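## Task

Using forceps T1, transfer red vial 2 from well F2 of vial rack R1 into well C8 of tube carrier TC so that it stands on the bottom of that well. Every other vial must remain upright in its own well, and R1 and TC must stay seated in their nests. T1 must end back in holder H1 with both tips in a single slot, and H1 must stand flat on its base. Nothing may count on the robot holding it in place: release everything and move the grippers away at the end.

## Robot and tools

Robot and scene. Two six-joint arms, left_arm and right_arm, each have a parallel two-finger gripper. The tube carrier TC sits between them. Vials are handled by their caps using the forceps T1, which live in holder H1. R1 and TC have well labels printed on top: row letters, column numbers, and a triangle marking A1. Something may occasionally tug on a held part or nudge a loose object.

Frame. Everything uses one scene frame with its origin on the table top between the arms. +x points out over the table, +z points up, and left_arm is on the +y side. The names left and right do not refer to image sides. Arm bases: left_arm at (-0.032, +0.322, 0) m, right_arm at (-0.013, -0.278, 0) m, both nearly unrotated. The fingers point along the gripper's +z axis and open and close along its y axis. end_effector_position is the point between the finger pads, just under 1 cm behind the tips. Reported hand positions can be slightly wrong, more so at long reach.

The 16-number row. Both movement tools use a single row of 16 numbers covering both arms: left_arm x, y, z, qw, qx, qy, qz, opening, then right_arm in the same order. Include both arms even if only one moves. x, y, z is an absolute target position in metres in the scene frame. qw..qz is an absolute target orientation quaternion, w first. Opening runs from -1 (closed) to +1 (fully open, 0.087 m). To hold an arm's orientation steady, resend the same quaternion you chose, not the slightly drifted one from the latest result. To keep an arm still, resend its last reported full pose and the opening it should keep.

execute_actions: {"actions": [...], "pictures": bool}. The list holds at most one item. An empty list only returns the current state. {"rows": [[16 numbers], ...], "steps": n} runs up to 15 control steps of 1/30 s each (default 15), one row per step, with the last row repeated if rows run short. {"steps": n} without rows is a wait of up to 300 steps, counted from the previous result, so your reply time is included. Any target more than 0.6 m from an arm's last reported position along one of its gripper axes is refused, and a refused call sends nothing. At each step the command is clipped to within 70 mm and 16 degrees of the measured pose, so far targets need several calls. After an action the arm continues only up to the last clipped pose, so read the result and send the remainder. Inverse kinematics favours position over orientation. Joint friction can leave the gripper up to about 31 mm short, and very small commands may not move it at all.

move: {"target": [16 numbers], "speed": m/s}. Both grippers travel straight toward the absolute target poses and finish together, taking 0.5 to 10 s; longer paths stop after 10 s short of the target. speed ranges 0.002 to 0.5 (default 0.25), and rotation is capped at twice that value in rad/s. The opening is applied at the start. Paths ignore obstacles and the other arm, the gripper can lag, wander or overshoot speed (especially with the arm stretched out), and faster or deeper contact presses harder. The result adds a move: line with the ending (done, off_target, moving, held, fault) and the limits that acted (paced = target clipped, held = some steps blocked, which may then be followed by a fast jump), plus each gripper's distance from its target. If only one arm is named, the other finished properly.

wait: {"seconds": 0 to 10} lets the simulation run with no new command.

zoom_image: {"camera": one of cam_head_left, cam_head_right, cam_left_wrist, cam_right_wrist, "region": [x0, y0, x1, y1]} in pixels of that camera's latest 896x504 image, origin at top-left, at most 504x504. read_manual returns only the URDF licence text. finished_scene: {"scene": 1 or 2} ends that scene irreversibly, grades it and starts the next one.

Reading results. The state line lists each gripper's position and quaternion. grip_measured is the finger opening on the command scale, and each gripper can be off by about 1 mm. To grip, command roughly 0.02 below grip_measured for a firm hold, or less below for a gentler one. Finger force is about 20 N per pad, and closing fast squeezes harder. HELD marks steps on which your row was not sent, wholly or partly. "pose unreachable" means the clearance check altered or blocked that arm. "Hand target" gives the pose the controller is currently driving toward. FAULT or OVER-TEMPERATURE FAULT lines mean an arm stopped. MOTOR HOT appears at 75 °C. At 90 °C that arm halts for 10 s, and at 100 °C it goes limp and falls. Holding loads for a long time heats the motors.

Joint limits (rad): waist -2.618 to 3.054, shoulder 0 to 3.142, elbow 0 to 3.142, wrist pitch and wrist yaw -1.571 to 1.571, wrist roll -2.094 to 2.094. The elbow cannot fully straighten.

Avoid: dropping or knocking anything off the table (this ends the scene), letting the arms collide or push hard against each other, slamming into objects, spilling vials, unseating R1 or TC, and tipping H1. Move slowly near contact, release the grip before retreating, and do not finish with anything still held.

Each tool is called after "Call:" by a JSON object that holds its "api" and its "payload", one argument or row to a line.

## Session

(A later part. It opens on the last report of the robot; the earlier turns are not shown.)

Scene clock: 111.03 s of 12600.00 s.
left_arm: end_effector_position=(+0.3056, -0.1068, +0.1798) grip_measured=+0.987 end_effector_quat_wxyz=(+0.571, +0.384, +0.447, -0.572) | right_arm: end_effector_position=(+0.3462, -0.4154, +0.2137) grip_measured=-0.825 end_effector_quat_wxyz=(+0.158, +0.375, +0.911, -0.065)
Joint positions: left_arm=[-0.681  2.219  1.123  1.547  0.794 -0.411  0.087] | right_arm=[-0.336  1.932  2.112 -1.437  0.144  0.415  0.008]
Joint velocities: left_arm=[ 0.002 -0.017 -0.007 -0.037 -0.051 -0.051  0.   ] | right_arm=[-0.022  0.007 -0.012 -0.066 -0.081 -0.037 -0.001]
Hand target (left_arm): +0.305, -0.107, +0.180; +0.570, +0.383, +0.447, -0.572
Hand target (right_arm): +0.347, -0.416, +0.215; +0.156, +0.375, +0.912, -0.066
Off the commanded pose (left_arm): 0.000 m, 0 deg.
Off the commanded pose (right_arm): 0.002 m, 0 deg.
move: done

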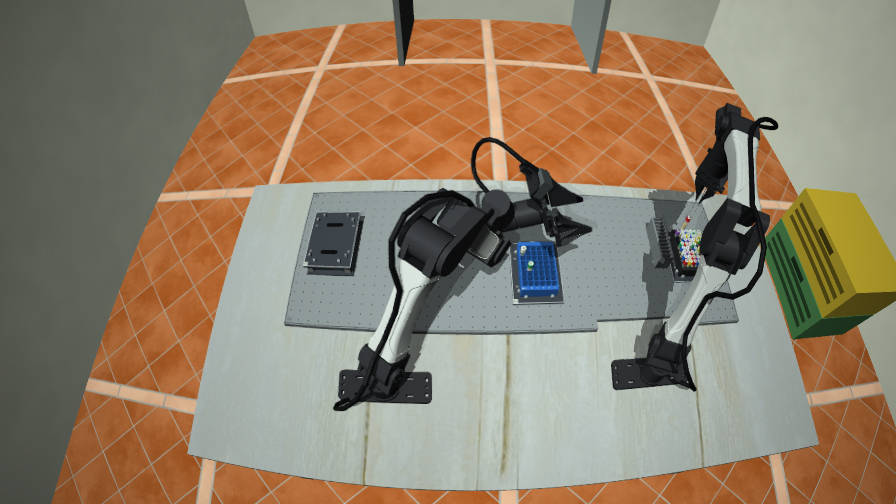

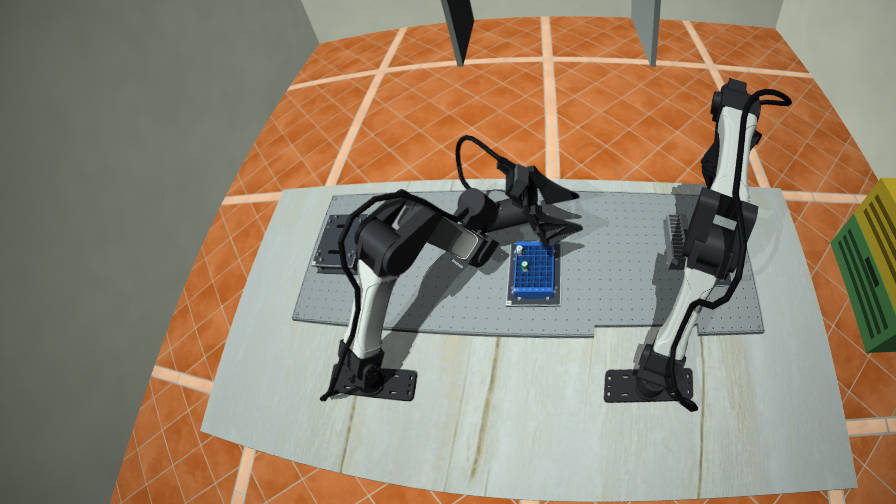

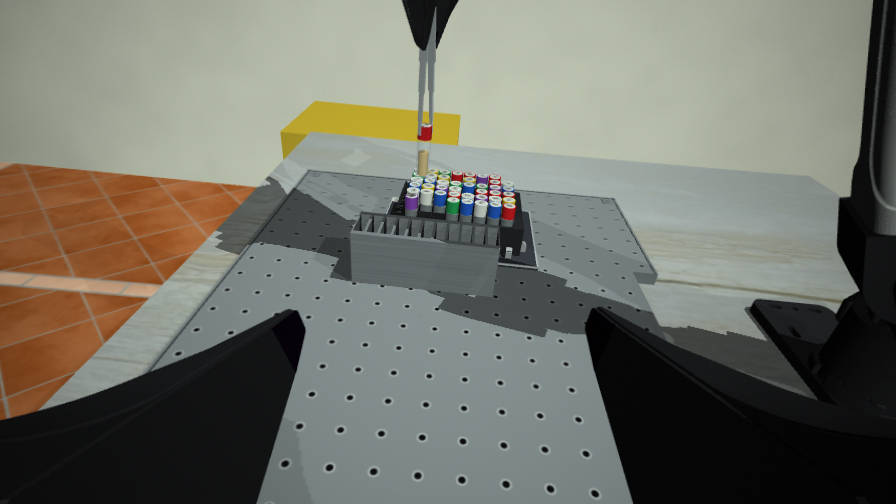

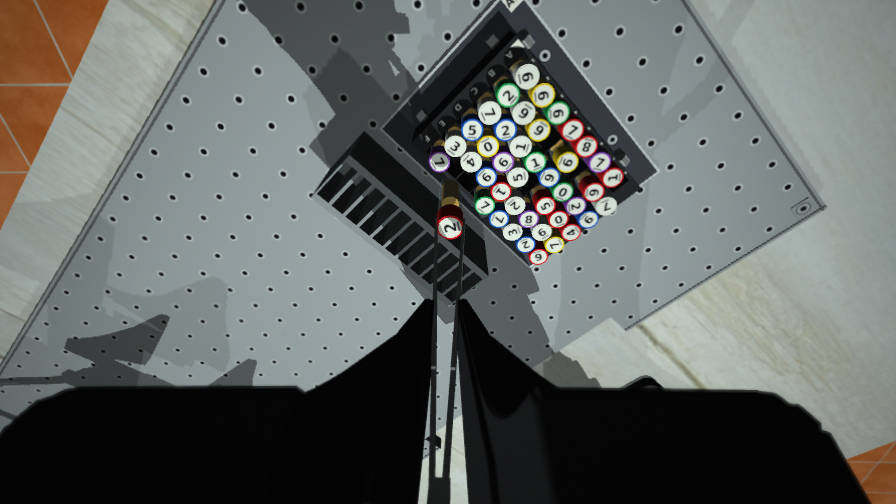

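Call:
{"api": "move", "payload": {
  "target": [0.29,0.15,0.19,0.542,0.455,0.455,-0.542,1,0.29,-0.01,0.205,0.165,-0.171,0.971,0.029,-0.84],
  "speed": 0.1
}}

Scene clock: 118.00 s of 12600.00 s.
left_arm: end_effector_position=(+0.2972, +0.1470, +0.1890) grip_measured=+0.987 end_effector_quat_wxyz=(+0.524, +0.472, +0.510, -0.492) | right_arm: end_effector_position=(+0.2885, -0.0117, +0.2027) grip_measured=-0.825 end_effector_quat_wxyz=(+0.176, -0.160, +0.971, +0.037)
Joint positions: left_arm=[-0.026  1.793  0.746  1.547  1.499 -0.507  0.087] | right_arm=[ 0.746  1.964  2.106 -1.373  0.127  0.391  0.008]
Joint velocities: left_arm=[-0.002 -0.012  0.012 -0.007 -0.066  0.007 -0.001] | right_arm=[ 0.002 -0.002  0.007 -0.007  0.037 -0.081  0.   ]
Hand target (left_arm): +0.291, +0.150, +0.189; +0.524, +0.473, +0.510, -0.491
Hand target (right_arm): +0.286, -0.007, +0.205; +0.173, -0.169, +0.970, +0.042
Off the commanded pose (left_arm): 0.008 m, 9 deg.
Off the commanded pose (right_arm): 0.003 m, 2 deg.
joint sent to its limit (left arm) — the command would take joint 4 (wrist pitch) past its upper limit, so that joint was sent only as far as its limit.
move: off_target (left_arm)

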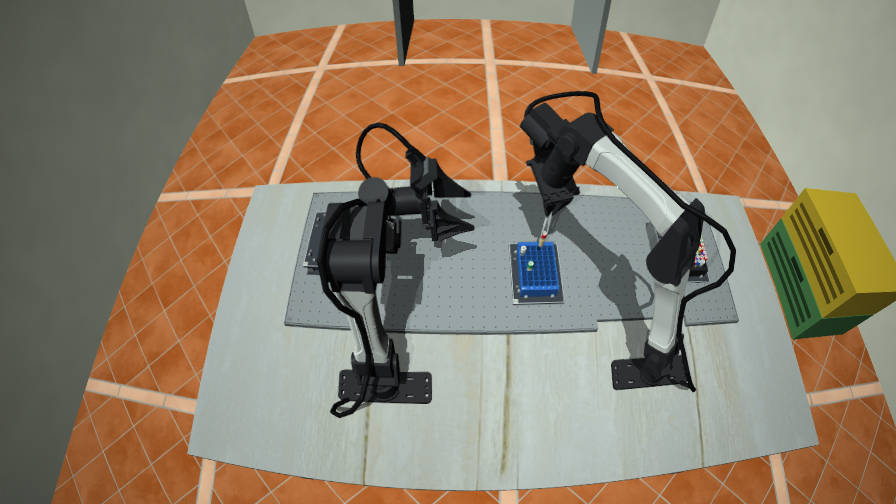

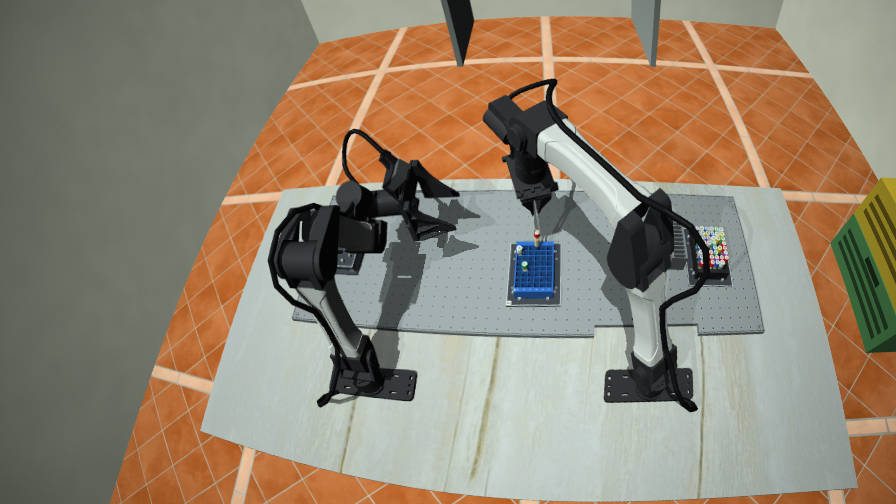

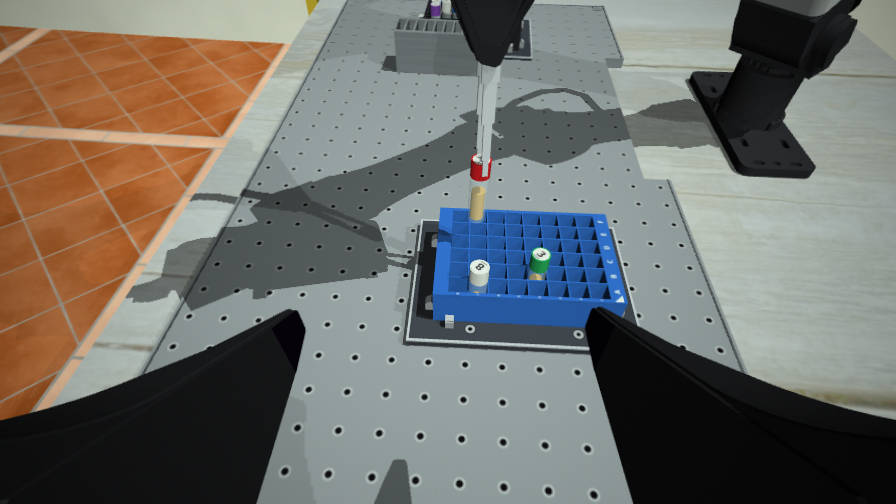

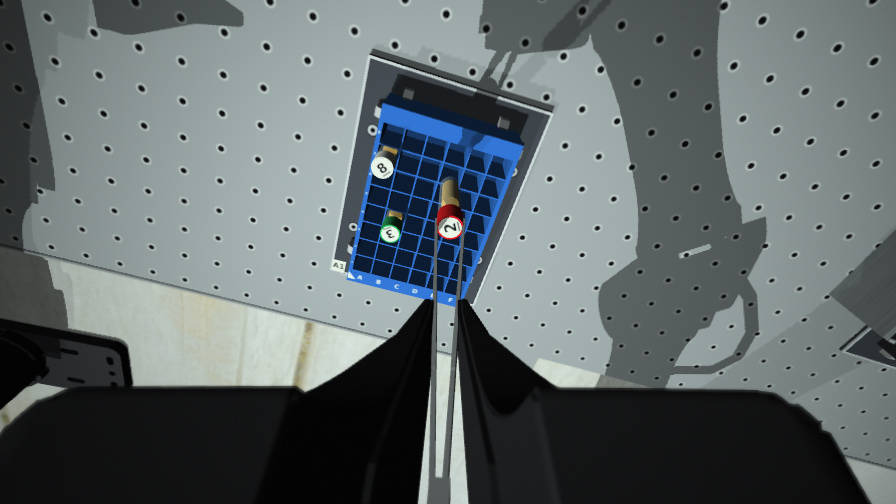

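Call:
{"api": "move", "payload": {
  "target": [0.2972,0.147,0.189,0.524,0.472,0.510,-0.492,1,0.302,0.004,0.184,0.165,-0.171,0.971,0.029,-0.84],
  "speed": 0.02
}}

Call:
{"api": "zoom_image", "payload": {
  "camera": "cam_left_wrist",
  "region": [390, 150, 570, 310]
}}

Call:
{"api": "zoom_image", "payload": {
  "camera": "cam_right_wrist",
  "region": [370, 110, 550, 270]
}}

Scene clock: 120.67 s of 12600.00 s.
left_arm: end_effector_position=(+0.2967, +0.1470, +0.1887) grip_measured=+0.987 end_effector_quat_wxyz=(+0.523, +0.473, +0.509, -0.493) | right_arm: end_effector_position=(+0.3000, -0.0014, +0.1810) grip_measured=-0.825 end_effector_quat_wxyz=(+0.158, -0.164, +0.973, +0.026)
Joint positions: left_arm=[-0.026  1.793  0.746  1.547  1.502 -0.507  0.087] | right_arm=[ 0.746  2.059  2.161 -1.376  0.127  0.386  0.008]
Joint velocities: left_arm=[ 0.017  0.002  0.012  0.051  0.066 -0.051 -0.   ] | right_arm=[ 0.002 -0.002  0.017 -0.007 -0.081 -0.022  0.   ]
Hand target (left_arm): +0.297, +0.147, +0.189; +0.524, +0.472, +0.510, -0.492
Hand target (right_arm): +0.302, +0.004, +0.184; +0.165, -0.171, +0.971, +0.029
Off the commanded pose (left_arm): 0.001 m, 0 deg.
Off the commanded pose (right_arm): 0.006 m, 1 deg.
move: done

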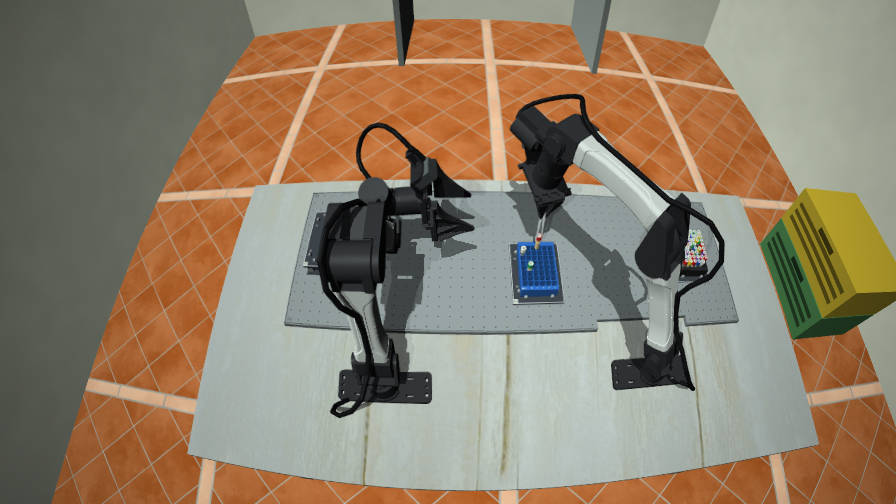

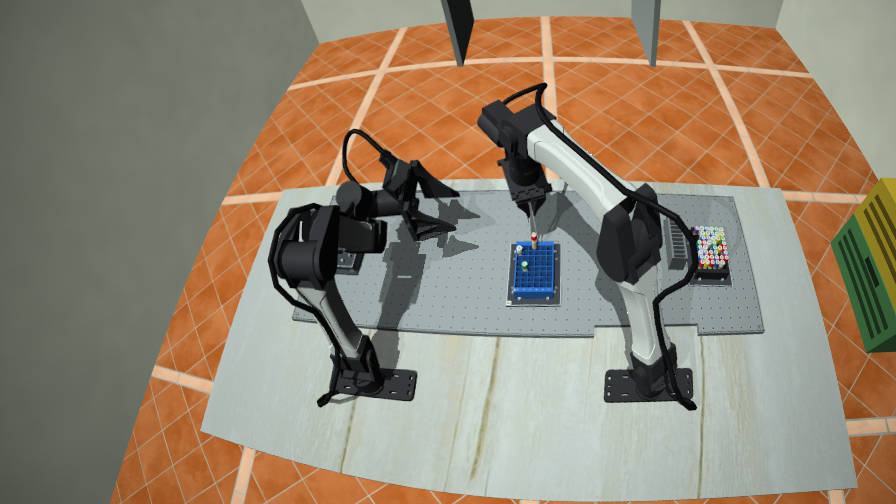

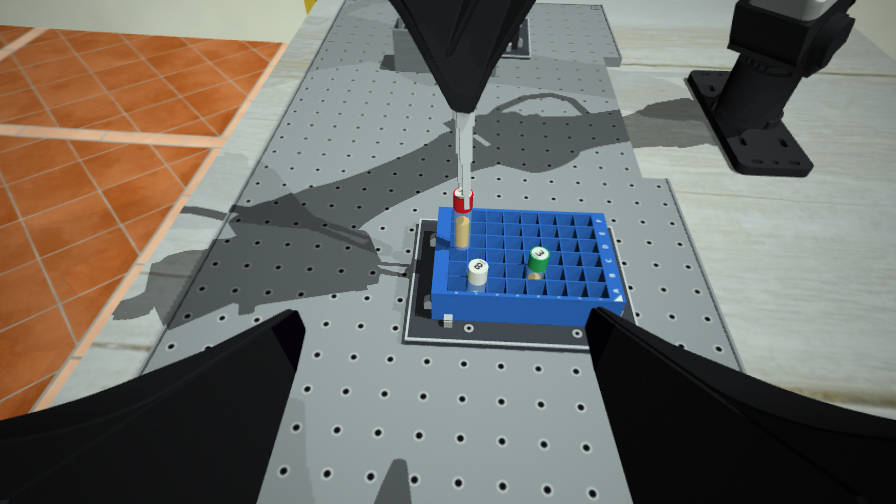

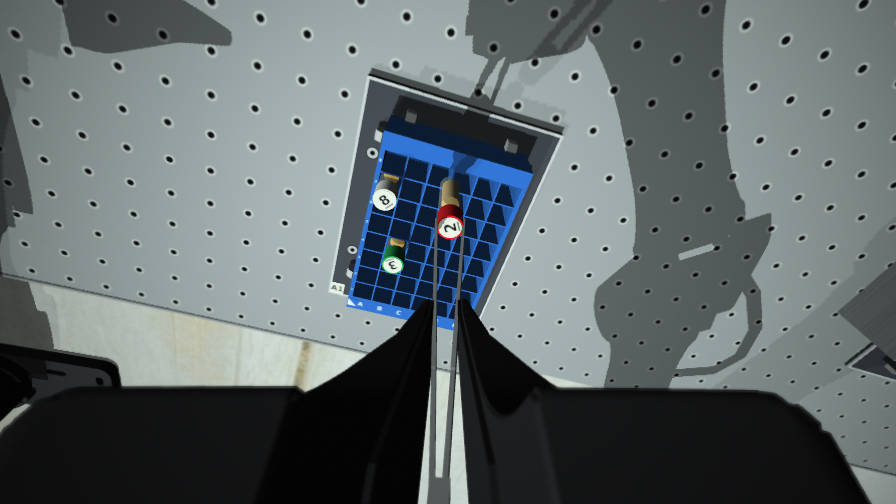

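Region (390, 150, 570, 310) of cam_left_wrist's 896x504 image, scaled by 2.800, with more detail than that image has.

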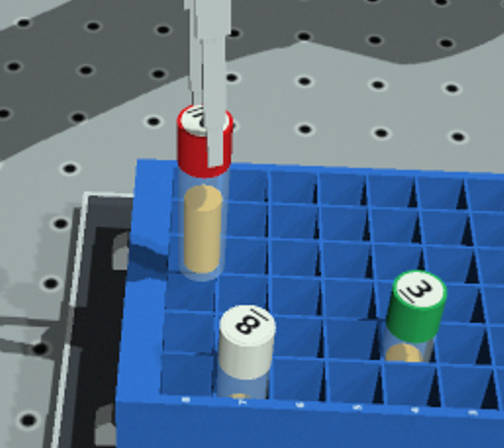

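Region (370, 110, 550, 270) of cam_right_wrist's 896x504 image, scaled by 2.800, with more detail than that image has.

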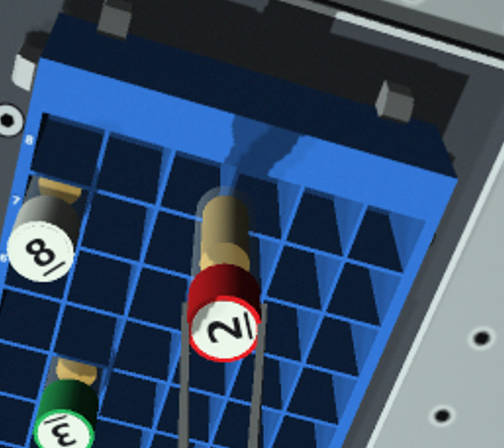

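Call:
{"api": "move", "payload": {
  "target": [0.2972,0.147,0.189,0.524,0.472,0.510,-0.492,1,0.301,0.011,0.186,0.165,-0.171,0.971,0.029,-0.84],
  "speed": 0.01
}}

Call:
{"api": "zoom_image", "payload": {
  "camera": "cam_left_wrist",
  "region": [390, 150, 570, 310]
}}

Call:
{"api": "zoom_image", "payload": {
  "camera": "cam_right_wrist",
  "region": [370, 110, 550, 270]
}}

Scene clock: 124.83 s of 12600.00 s.
left_arm: end_effector_position=(+0.2967, +0.1470, +0.1887) grip_measured=+0.987 end_effector_quat_wxyz=(+0.523, +0.473, +0.509, -0.493) | right_arm: end_effector_position=(+0.3022, +0.0072, +0.1843) grip_measured=-0.825 end_effector_quat_wxyz=(+0.165, -0.169, +0.971, +0.031)
Joint positions: left_arm=[-0.026  1.793  0.746  1.547  1.502 -0.507  0.087] | right_arm=[ 0.758  2.083  2.21  -1.385  0.127  0.386  0.008]
Joint velocities: left_arm=[-0.002 -0.002 -0.017 -0.022 -0.125  0.007  0.   ] | right_arm=[ 0.017  0.017 -0.007 -0.066 -0.051  0.051 -0.001]
Hand target (left_arm): +0.297, +0.147, +0.189; +0.524, +0.472, +0.510, -0.492
Hand target (right_arm): +0.301, +0.011, +0.186; +0.165, -0.171, +0.971, +0.030
Off the commanded pose (left_arm): 0.001 m, 0 deg.
Off the commanded pose (right_arm): 0.004 m, 0 deg.
move: done

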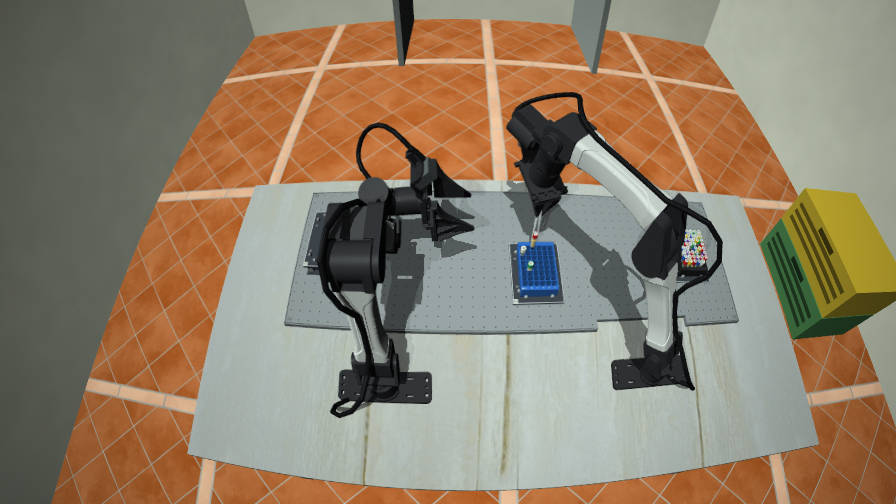

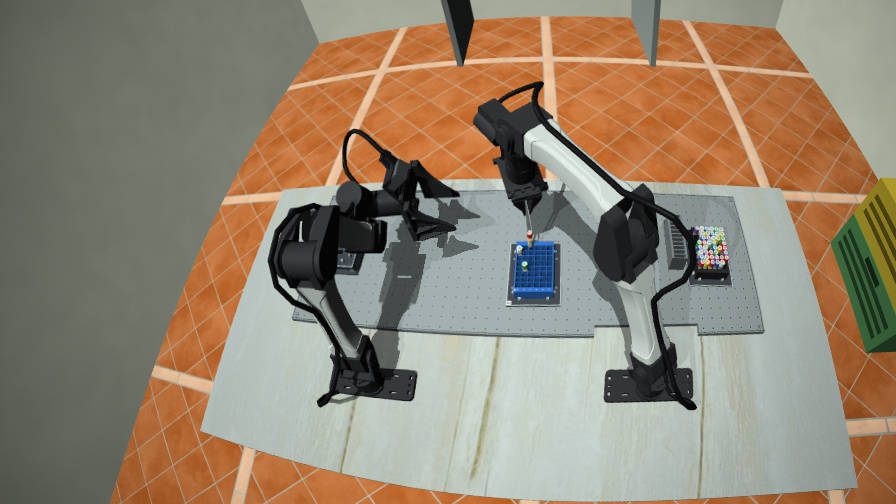

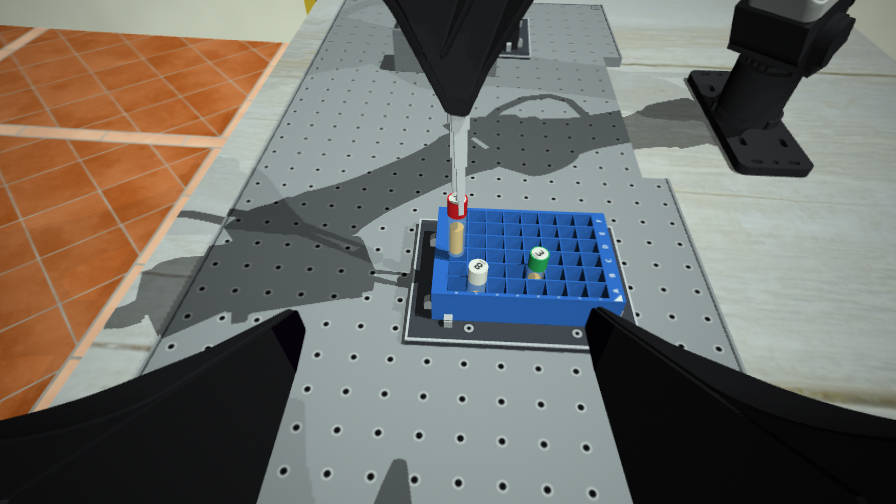

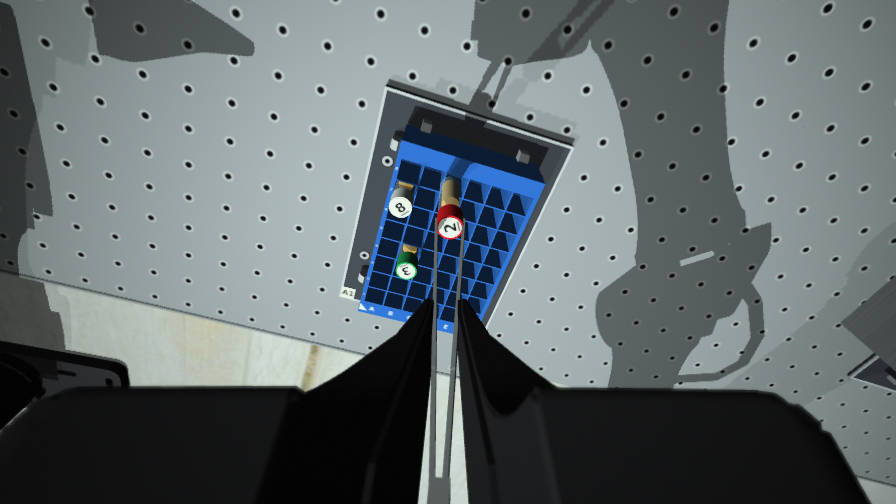

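Region (390, 150, 570, 310) of cam_left_wrist's 896x504 image, scaled by 2.800, with more detail than that image has.

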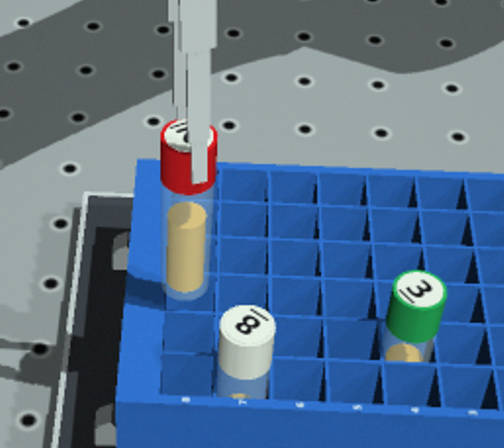

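Region (370, 110, 550, 270) of cam_right_wrist's 896x504 image, scaled by 2.800, with more detail than that image has.

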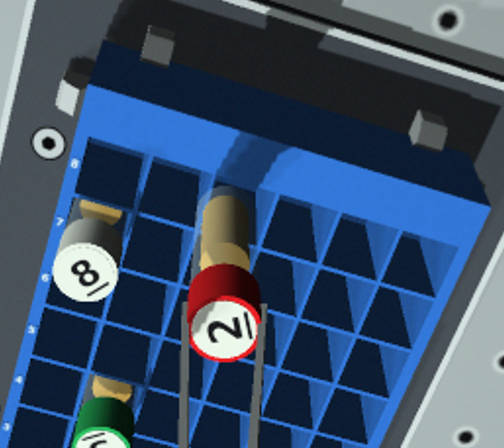

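Call:
{"api": "move", "payload": {
  "target": [0.2972,0.147,0.189,0.524,0.472,0.510,-0.492,1,0.299,0.003,0.181,0.165,-0.171,0.971,0.029,-0.84],
  "speed": 0.01
}}

Call:
{"api": "zoom_image", "payload": {
  "camera": "cam_left_wrist",
  "region": [390, 150, 570, 310]
}}

Call:
{"api": "zoom_image", "payload": {
  "camera": "cam_right_wrist",
  "region": [370, 110, 550, 270]
}}

Scene clock: 127.97 s of 12600.00 s.
left_arm: end_effector_position=(+0.2967, +0.1470, +0.1887) grip_measured=+0.987 end_effector_quat_wxyz=(+0.523, +0.473, +0.509, -0.493) | right_arm: end_effector_position=(+0.2985, +0.0037, +0.1773) grip_measured=-0.825 end_effector_quat_wxyz=(+0.155, -0.170, +0.973, +0.025)
Joint positions: left_arm=[-0.026  1.793  0.746  1.547  1.502 -0.507  0.087] | right_arm=[ 0.758  2.074  2.17  -1.377  0.127  0.386  0.008]
Joint velocities: left_arm=[-0.002  0.012  0.022 -0.022 -0.022  0.022  0.   ] | right_arm=[-0.002 -0.027  0.017 -0.051 -0.066 -0.007  0.   ]
Hand target (left_arm): +0.297, +0.147, +0.189; +0.524, +0.472, +0.510, -0.492
Hand target (right_arm): +0.299, +0.003, +0.181; +0.164, -0.171, +0.971, +0.029
Off the commanded pose (left_arm): 0.001 m, 0 deg.
Off the commanded pose (right_arm): 0.004 m, 1 deg.
move: done

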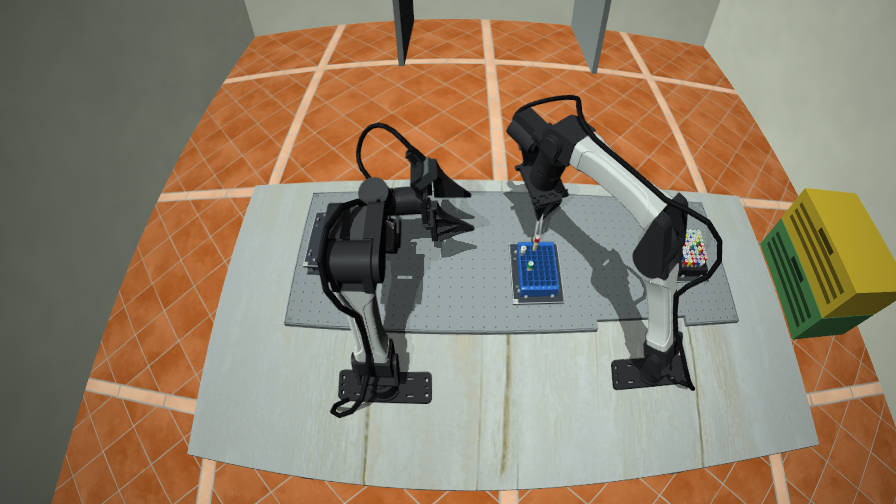

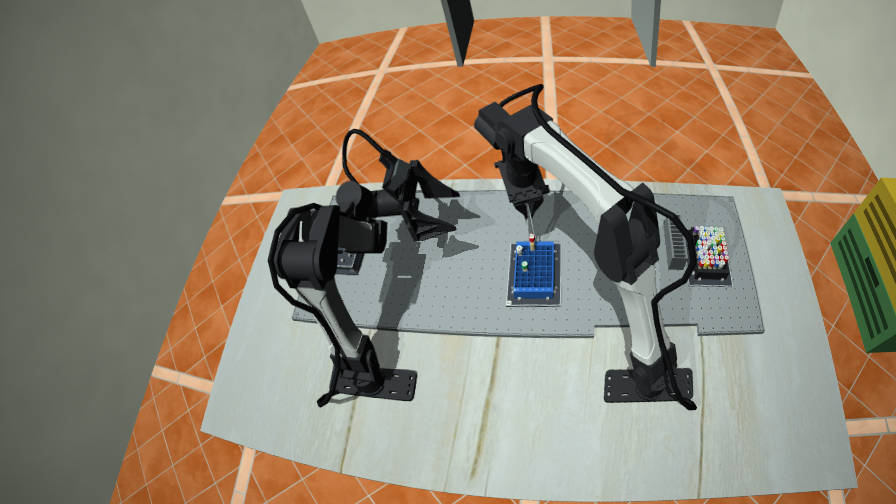

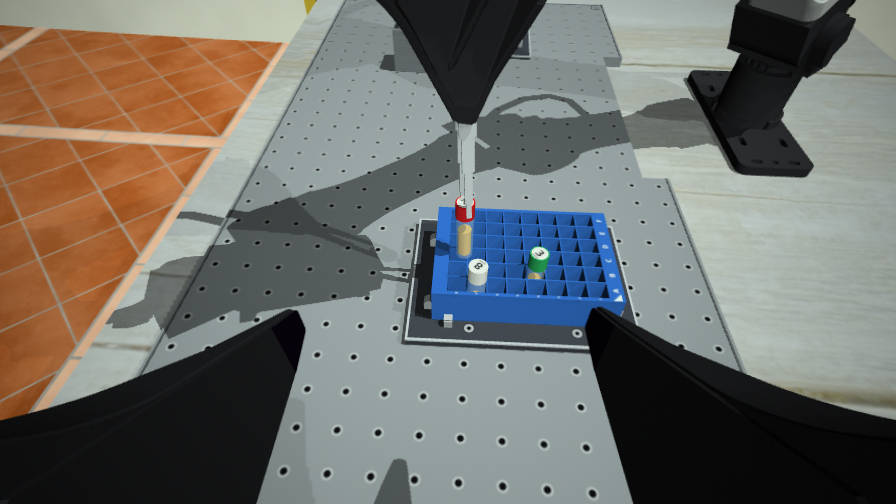

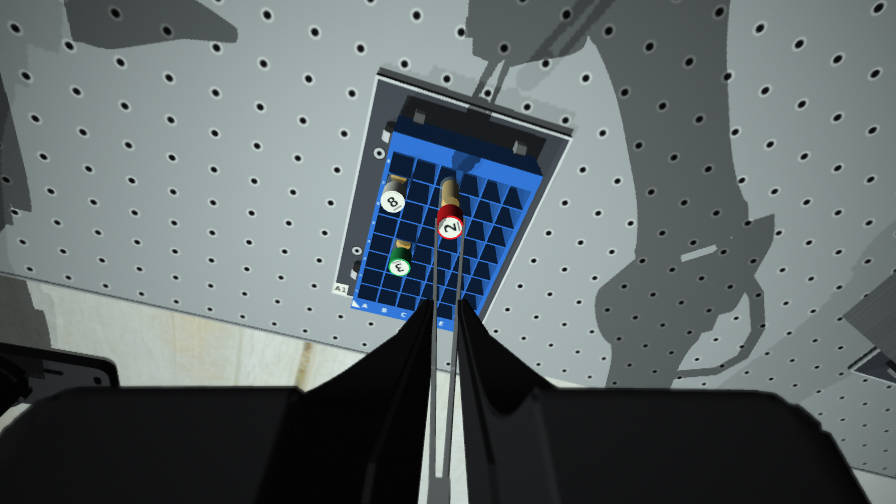

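Region (390, 150, 570, 310) of cam_left_wrist's 896x504 image, scaled by 2.800, with more detail than that image has.

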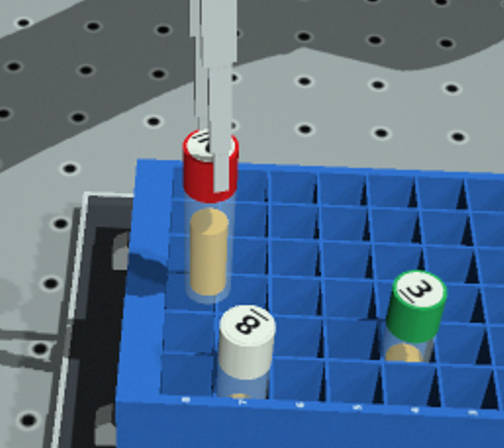

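Region (370, 110, 550, 270) of cam_right_wrist's 896x504 image, scaled by 2.800, with more detail than that image has.

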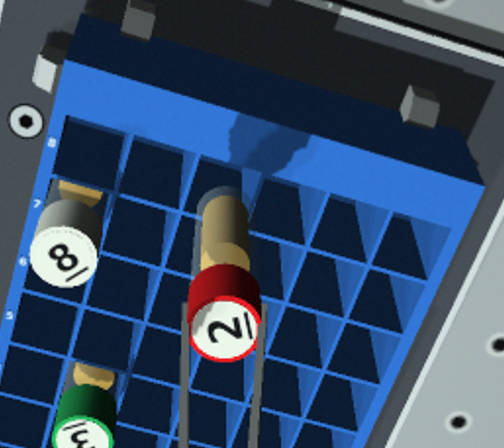

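Call:
{"api": "move", "payload": {
  "target": [0.2972,0.147,0.189,0.524,0.472,0.510,-0.492,1,0.302,0.0055,0.178,0.165,-0.171,0.971,0.029,-0.84],
  "speed": 0.005
}}

Call:
{"api": "zoom_image", "payload": {
  "camera": "cam_left_wrist",
  "region": [390, 150, 570, 310]
}}

Call:
{"api": "zoom_image", "payload": {
  "camera": "cam_right_wrist",
  "region": [370, 110, 550, 270]
}}

Scene clock: 131.63 s of 12600.00 s.
left_arm: end_effector_position=(+0.2967, +0.1470, +0.1887) grip_measured=+0.987 end_effector_quat_wxyz=(+0.523, +0.473, +0.509, -0.493) | right_arm: end_effector_position=(+0.2996, +0.0047, +0.1775) grip_measured=-0.825 end_effector_quat_wxyz=(+0.158, -0.170, +0.972, +0.026)
Joint positions: left_arm=[-0.026  1.793  0.746  1.547  1.502 -0.507  0.087] | right_arm=[ 0.758  2.074  2.17  -1.371  0.127  0.386  0.008]
Joint velocities: left_arm=[-0.017 -0.002 -0.017  0.081 -0.022  0.051  0.   ] | right_arm=[-0.007  0.002  0.002  0.037  0.007  0.037 -0.   ]
Hand target (left_arm): +0.297, +0.147, +0.189; +0.524, +0.472, +0.510, -0.492
Hand target (right_arm): +0.302, +0.006, +0.178; +0.165, -0.171, +0.971, +0.029
Off the commanded pose (left_arm): 0.001 m, 0 deg.
Off the commanded pose (right_arm): 0.003 m, 1 deg.
move: done

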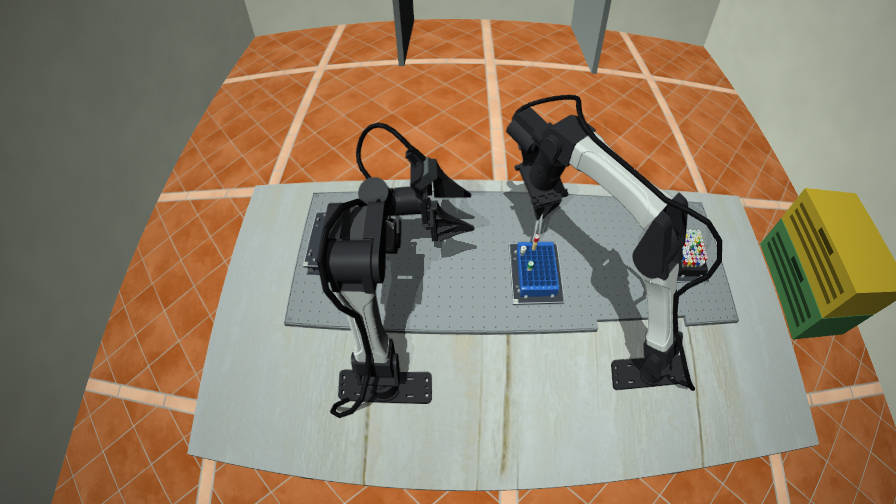

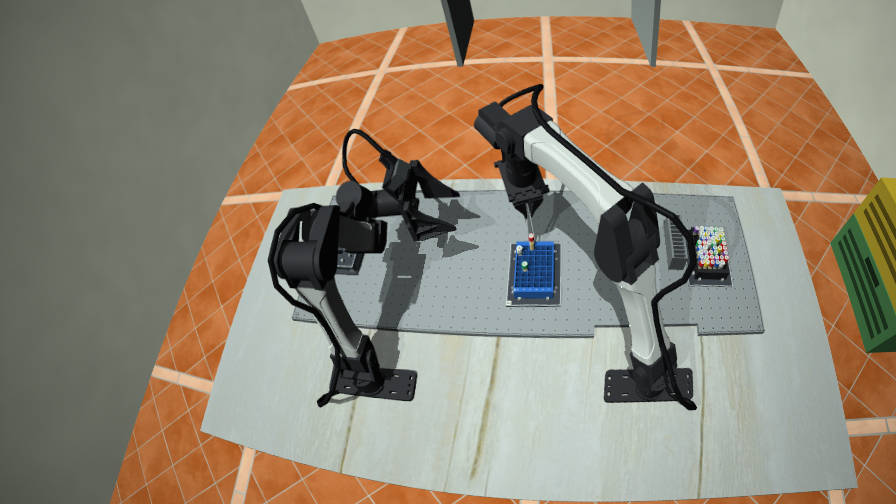

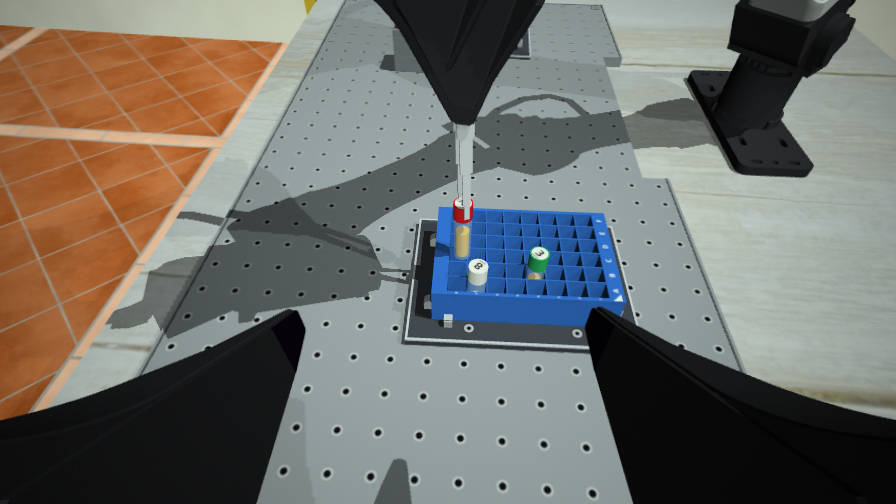

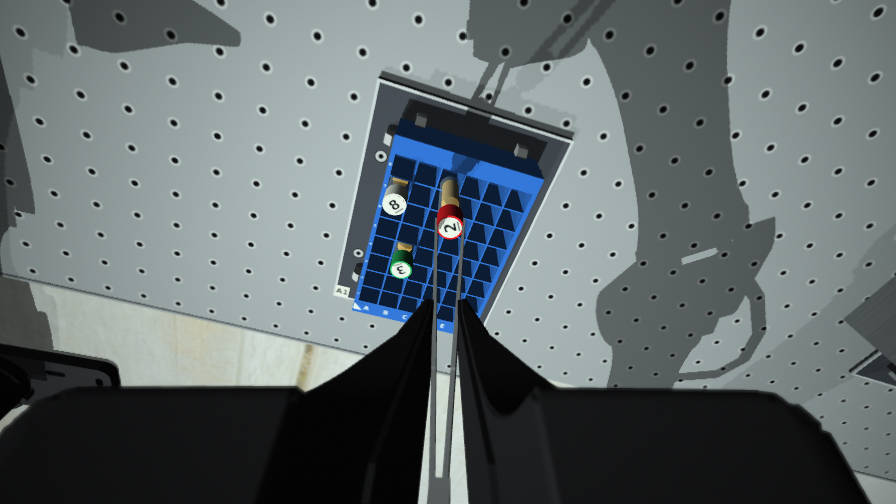

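Region (390, 150, 570, 310) of cam_left_wrist's 896x504 image, scaled by 2.800, with more detail than that image has.

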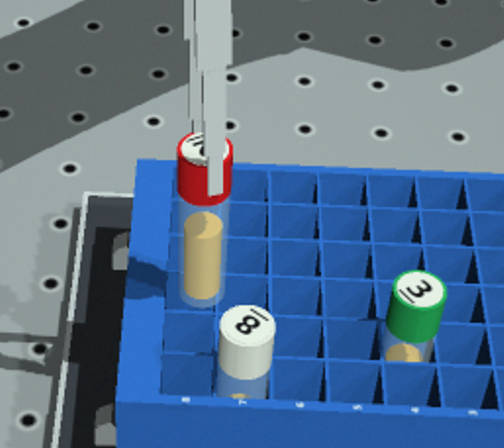

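Region (370, 110, 550, 270) of cam_right_wrist's 896x504 image, scaled by 2.800, with more detail than that image has.

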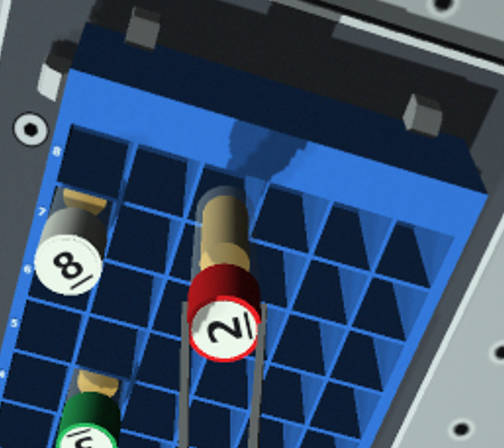

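Call:
{"api": "move", "payload": {
  "target": [0.2972,0.147,0.189,0.524,0.472,0.510,-0.492,1,0.304,0.003,0.169,0.166,-0.171,0.971,0.024,-0.84],
  "speed": 0.005
}}

Call:
{"api": "zoom_image", "payload": {
  "camera": "cam_left_wrist",
  "region": [390, 150, 570, 310]
}}

Call:
{"api": "zoom_image", "payload": {
  "camera": "cam_right_wrist",
  "region": [370, 110, 550, 270]
}}

Scene clock: 135.10 s of 12600.00 s.
left_arm: end_effector_position=(+0.2967, +0.1470, +0.1887) grip_measured=+0.987 end_effector_quat_wxyz=(+0.523, +0.473, +0.509, -0.493) | right_arm: end_effector_position=(+0.3016, +0.0062, +0.1672) grip_measured=-0.825 end_effector_quat_wxyz=(+0.157, -0.171, +0.972, +0.025)
Joint positions: left_arm=[-0.026  1.793  0.746  1.547  1.502 -0.507  0.087] | right_arm=[ 0.758  2.074  2.127 -1.331  0.128  0.383  0.008]
Joint velocities: left_arm=[-0.002 -0.007 -0.017 -0.007  0.007 -0.095  0.   ] | right_arm=[-0.017 -0.007 -0.012  0.022  0.066  0.037 -0.001]
Hand target (left_arm): +0.297, +0.147, +0.189; +0.524, +0.472, +0.510, -0.492
Hand target (right_arm): +0.304, +0.003, +0.169; +0.166, -0.171, +0.971, +0.024
Off the commanded pose (left_arm): 0.001 m, 0 deg.
Off the commanded pose (right_arm): 0.004 m, 1 deg.
move: done

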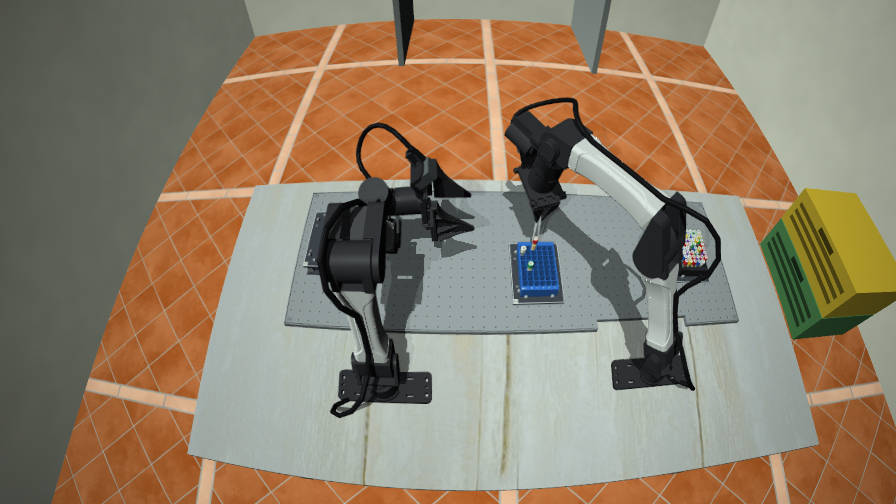

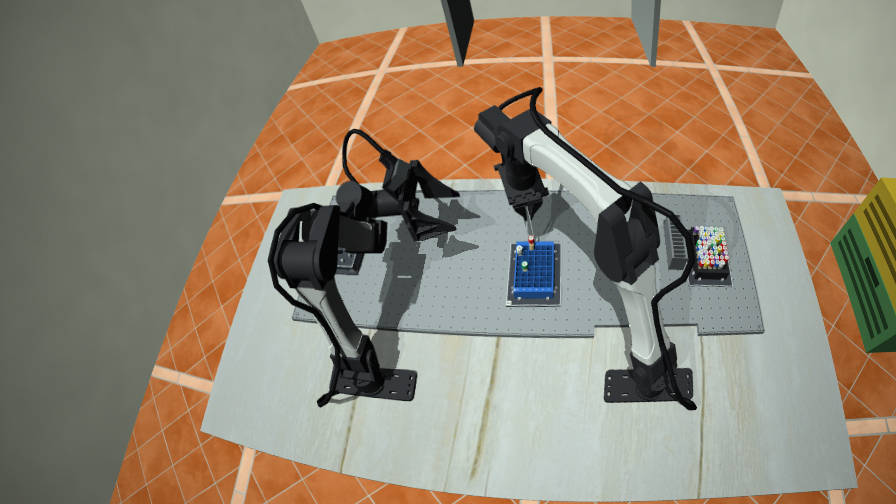

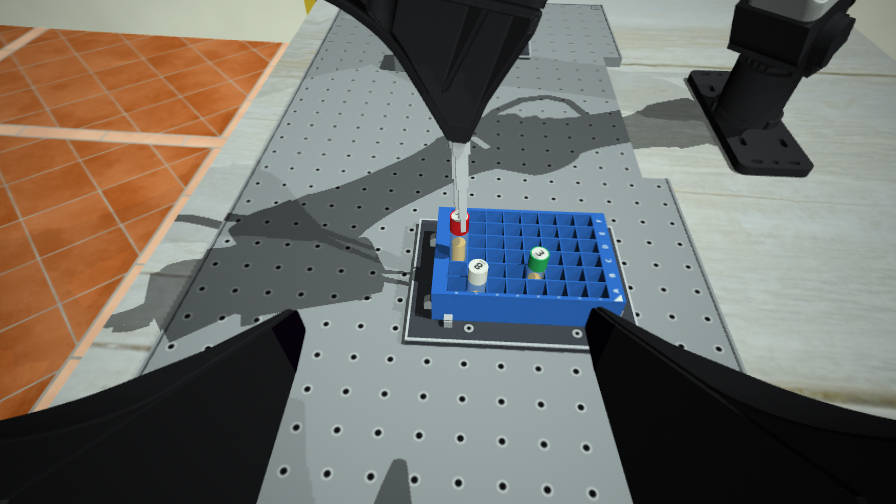

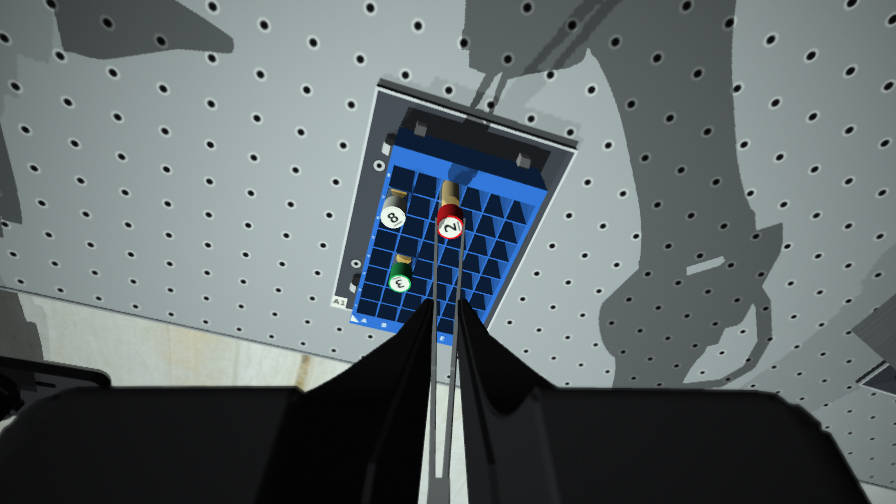

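Region (390, 150, 570, 310) of cam_left_wrist's 896x504 image, scaled by 2.800, with more detail than that image has.

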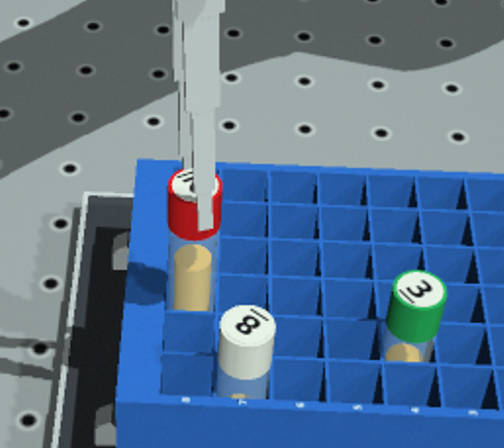

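Region (370, 110, 550, 270) of cam_right_wrist's 896x504 image, scaled by 2.800, with more detail than that image has.

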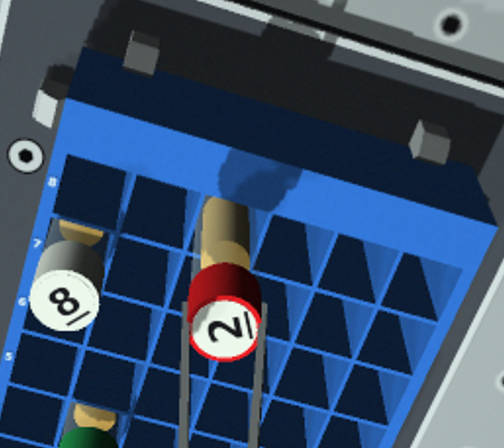

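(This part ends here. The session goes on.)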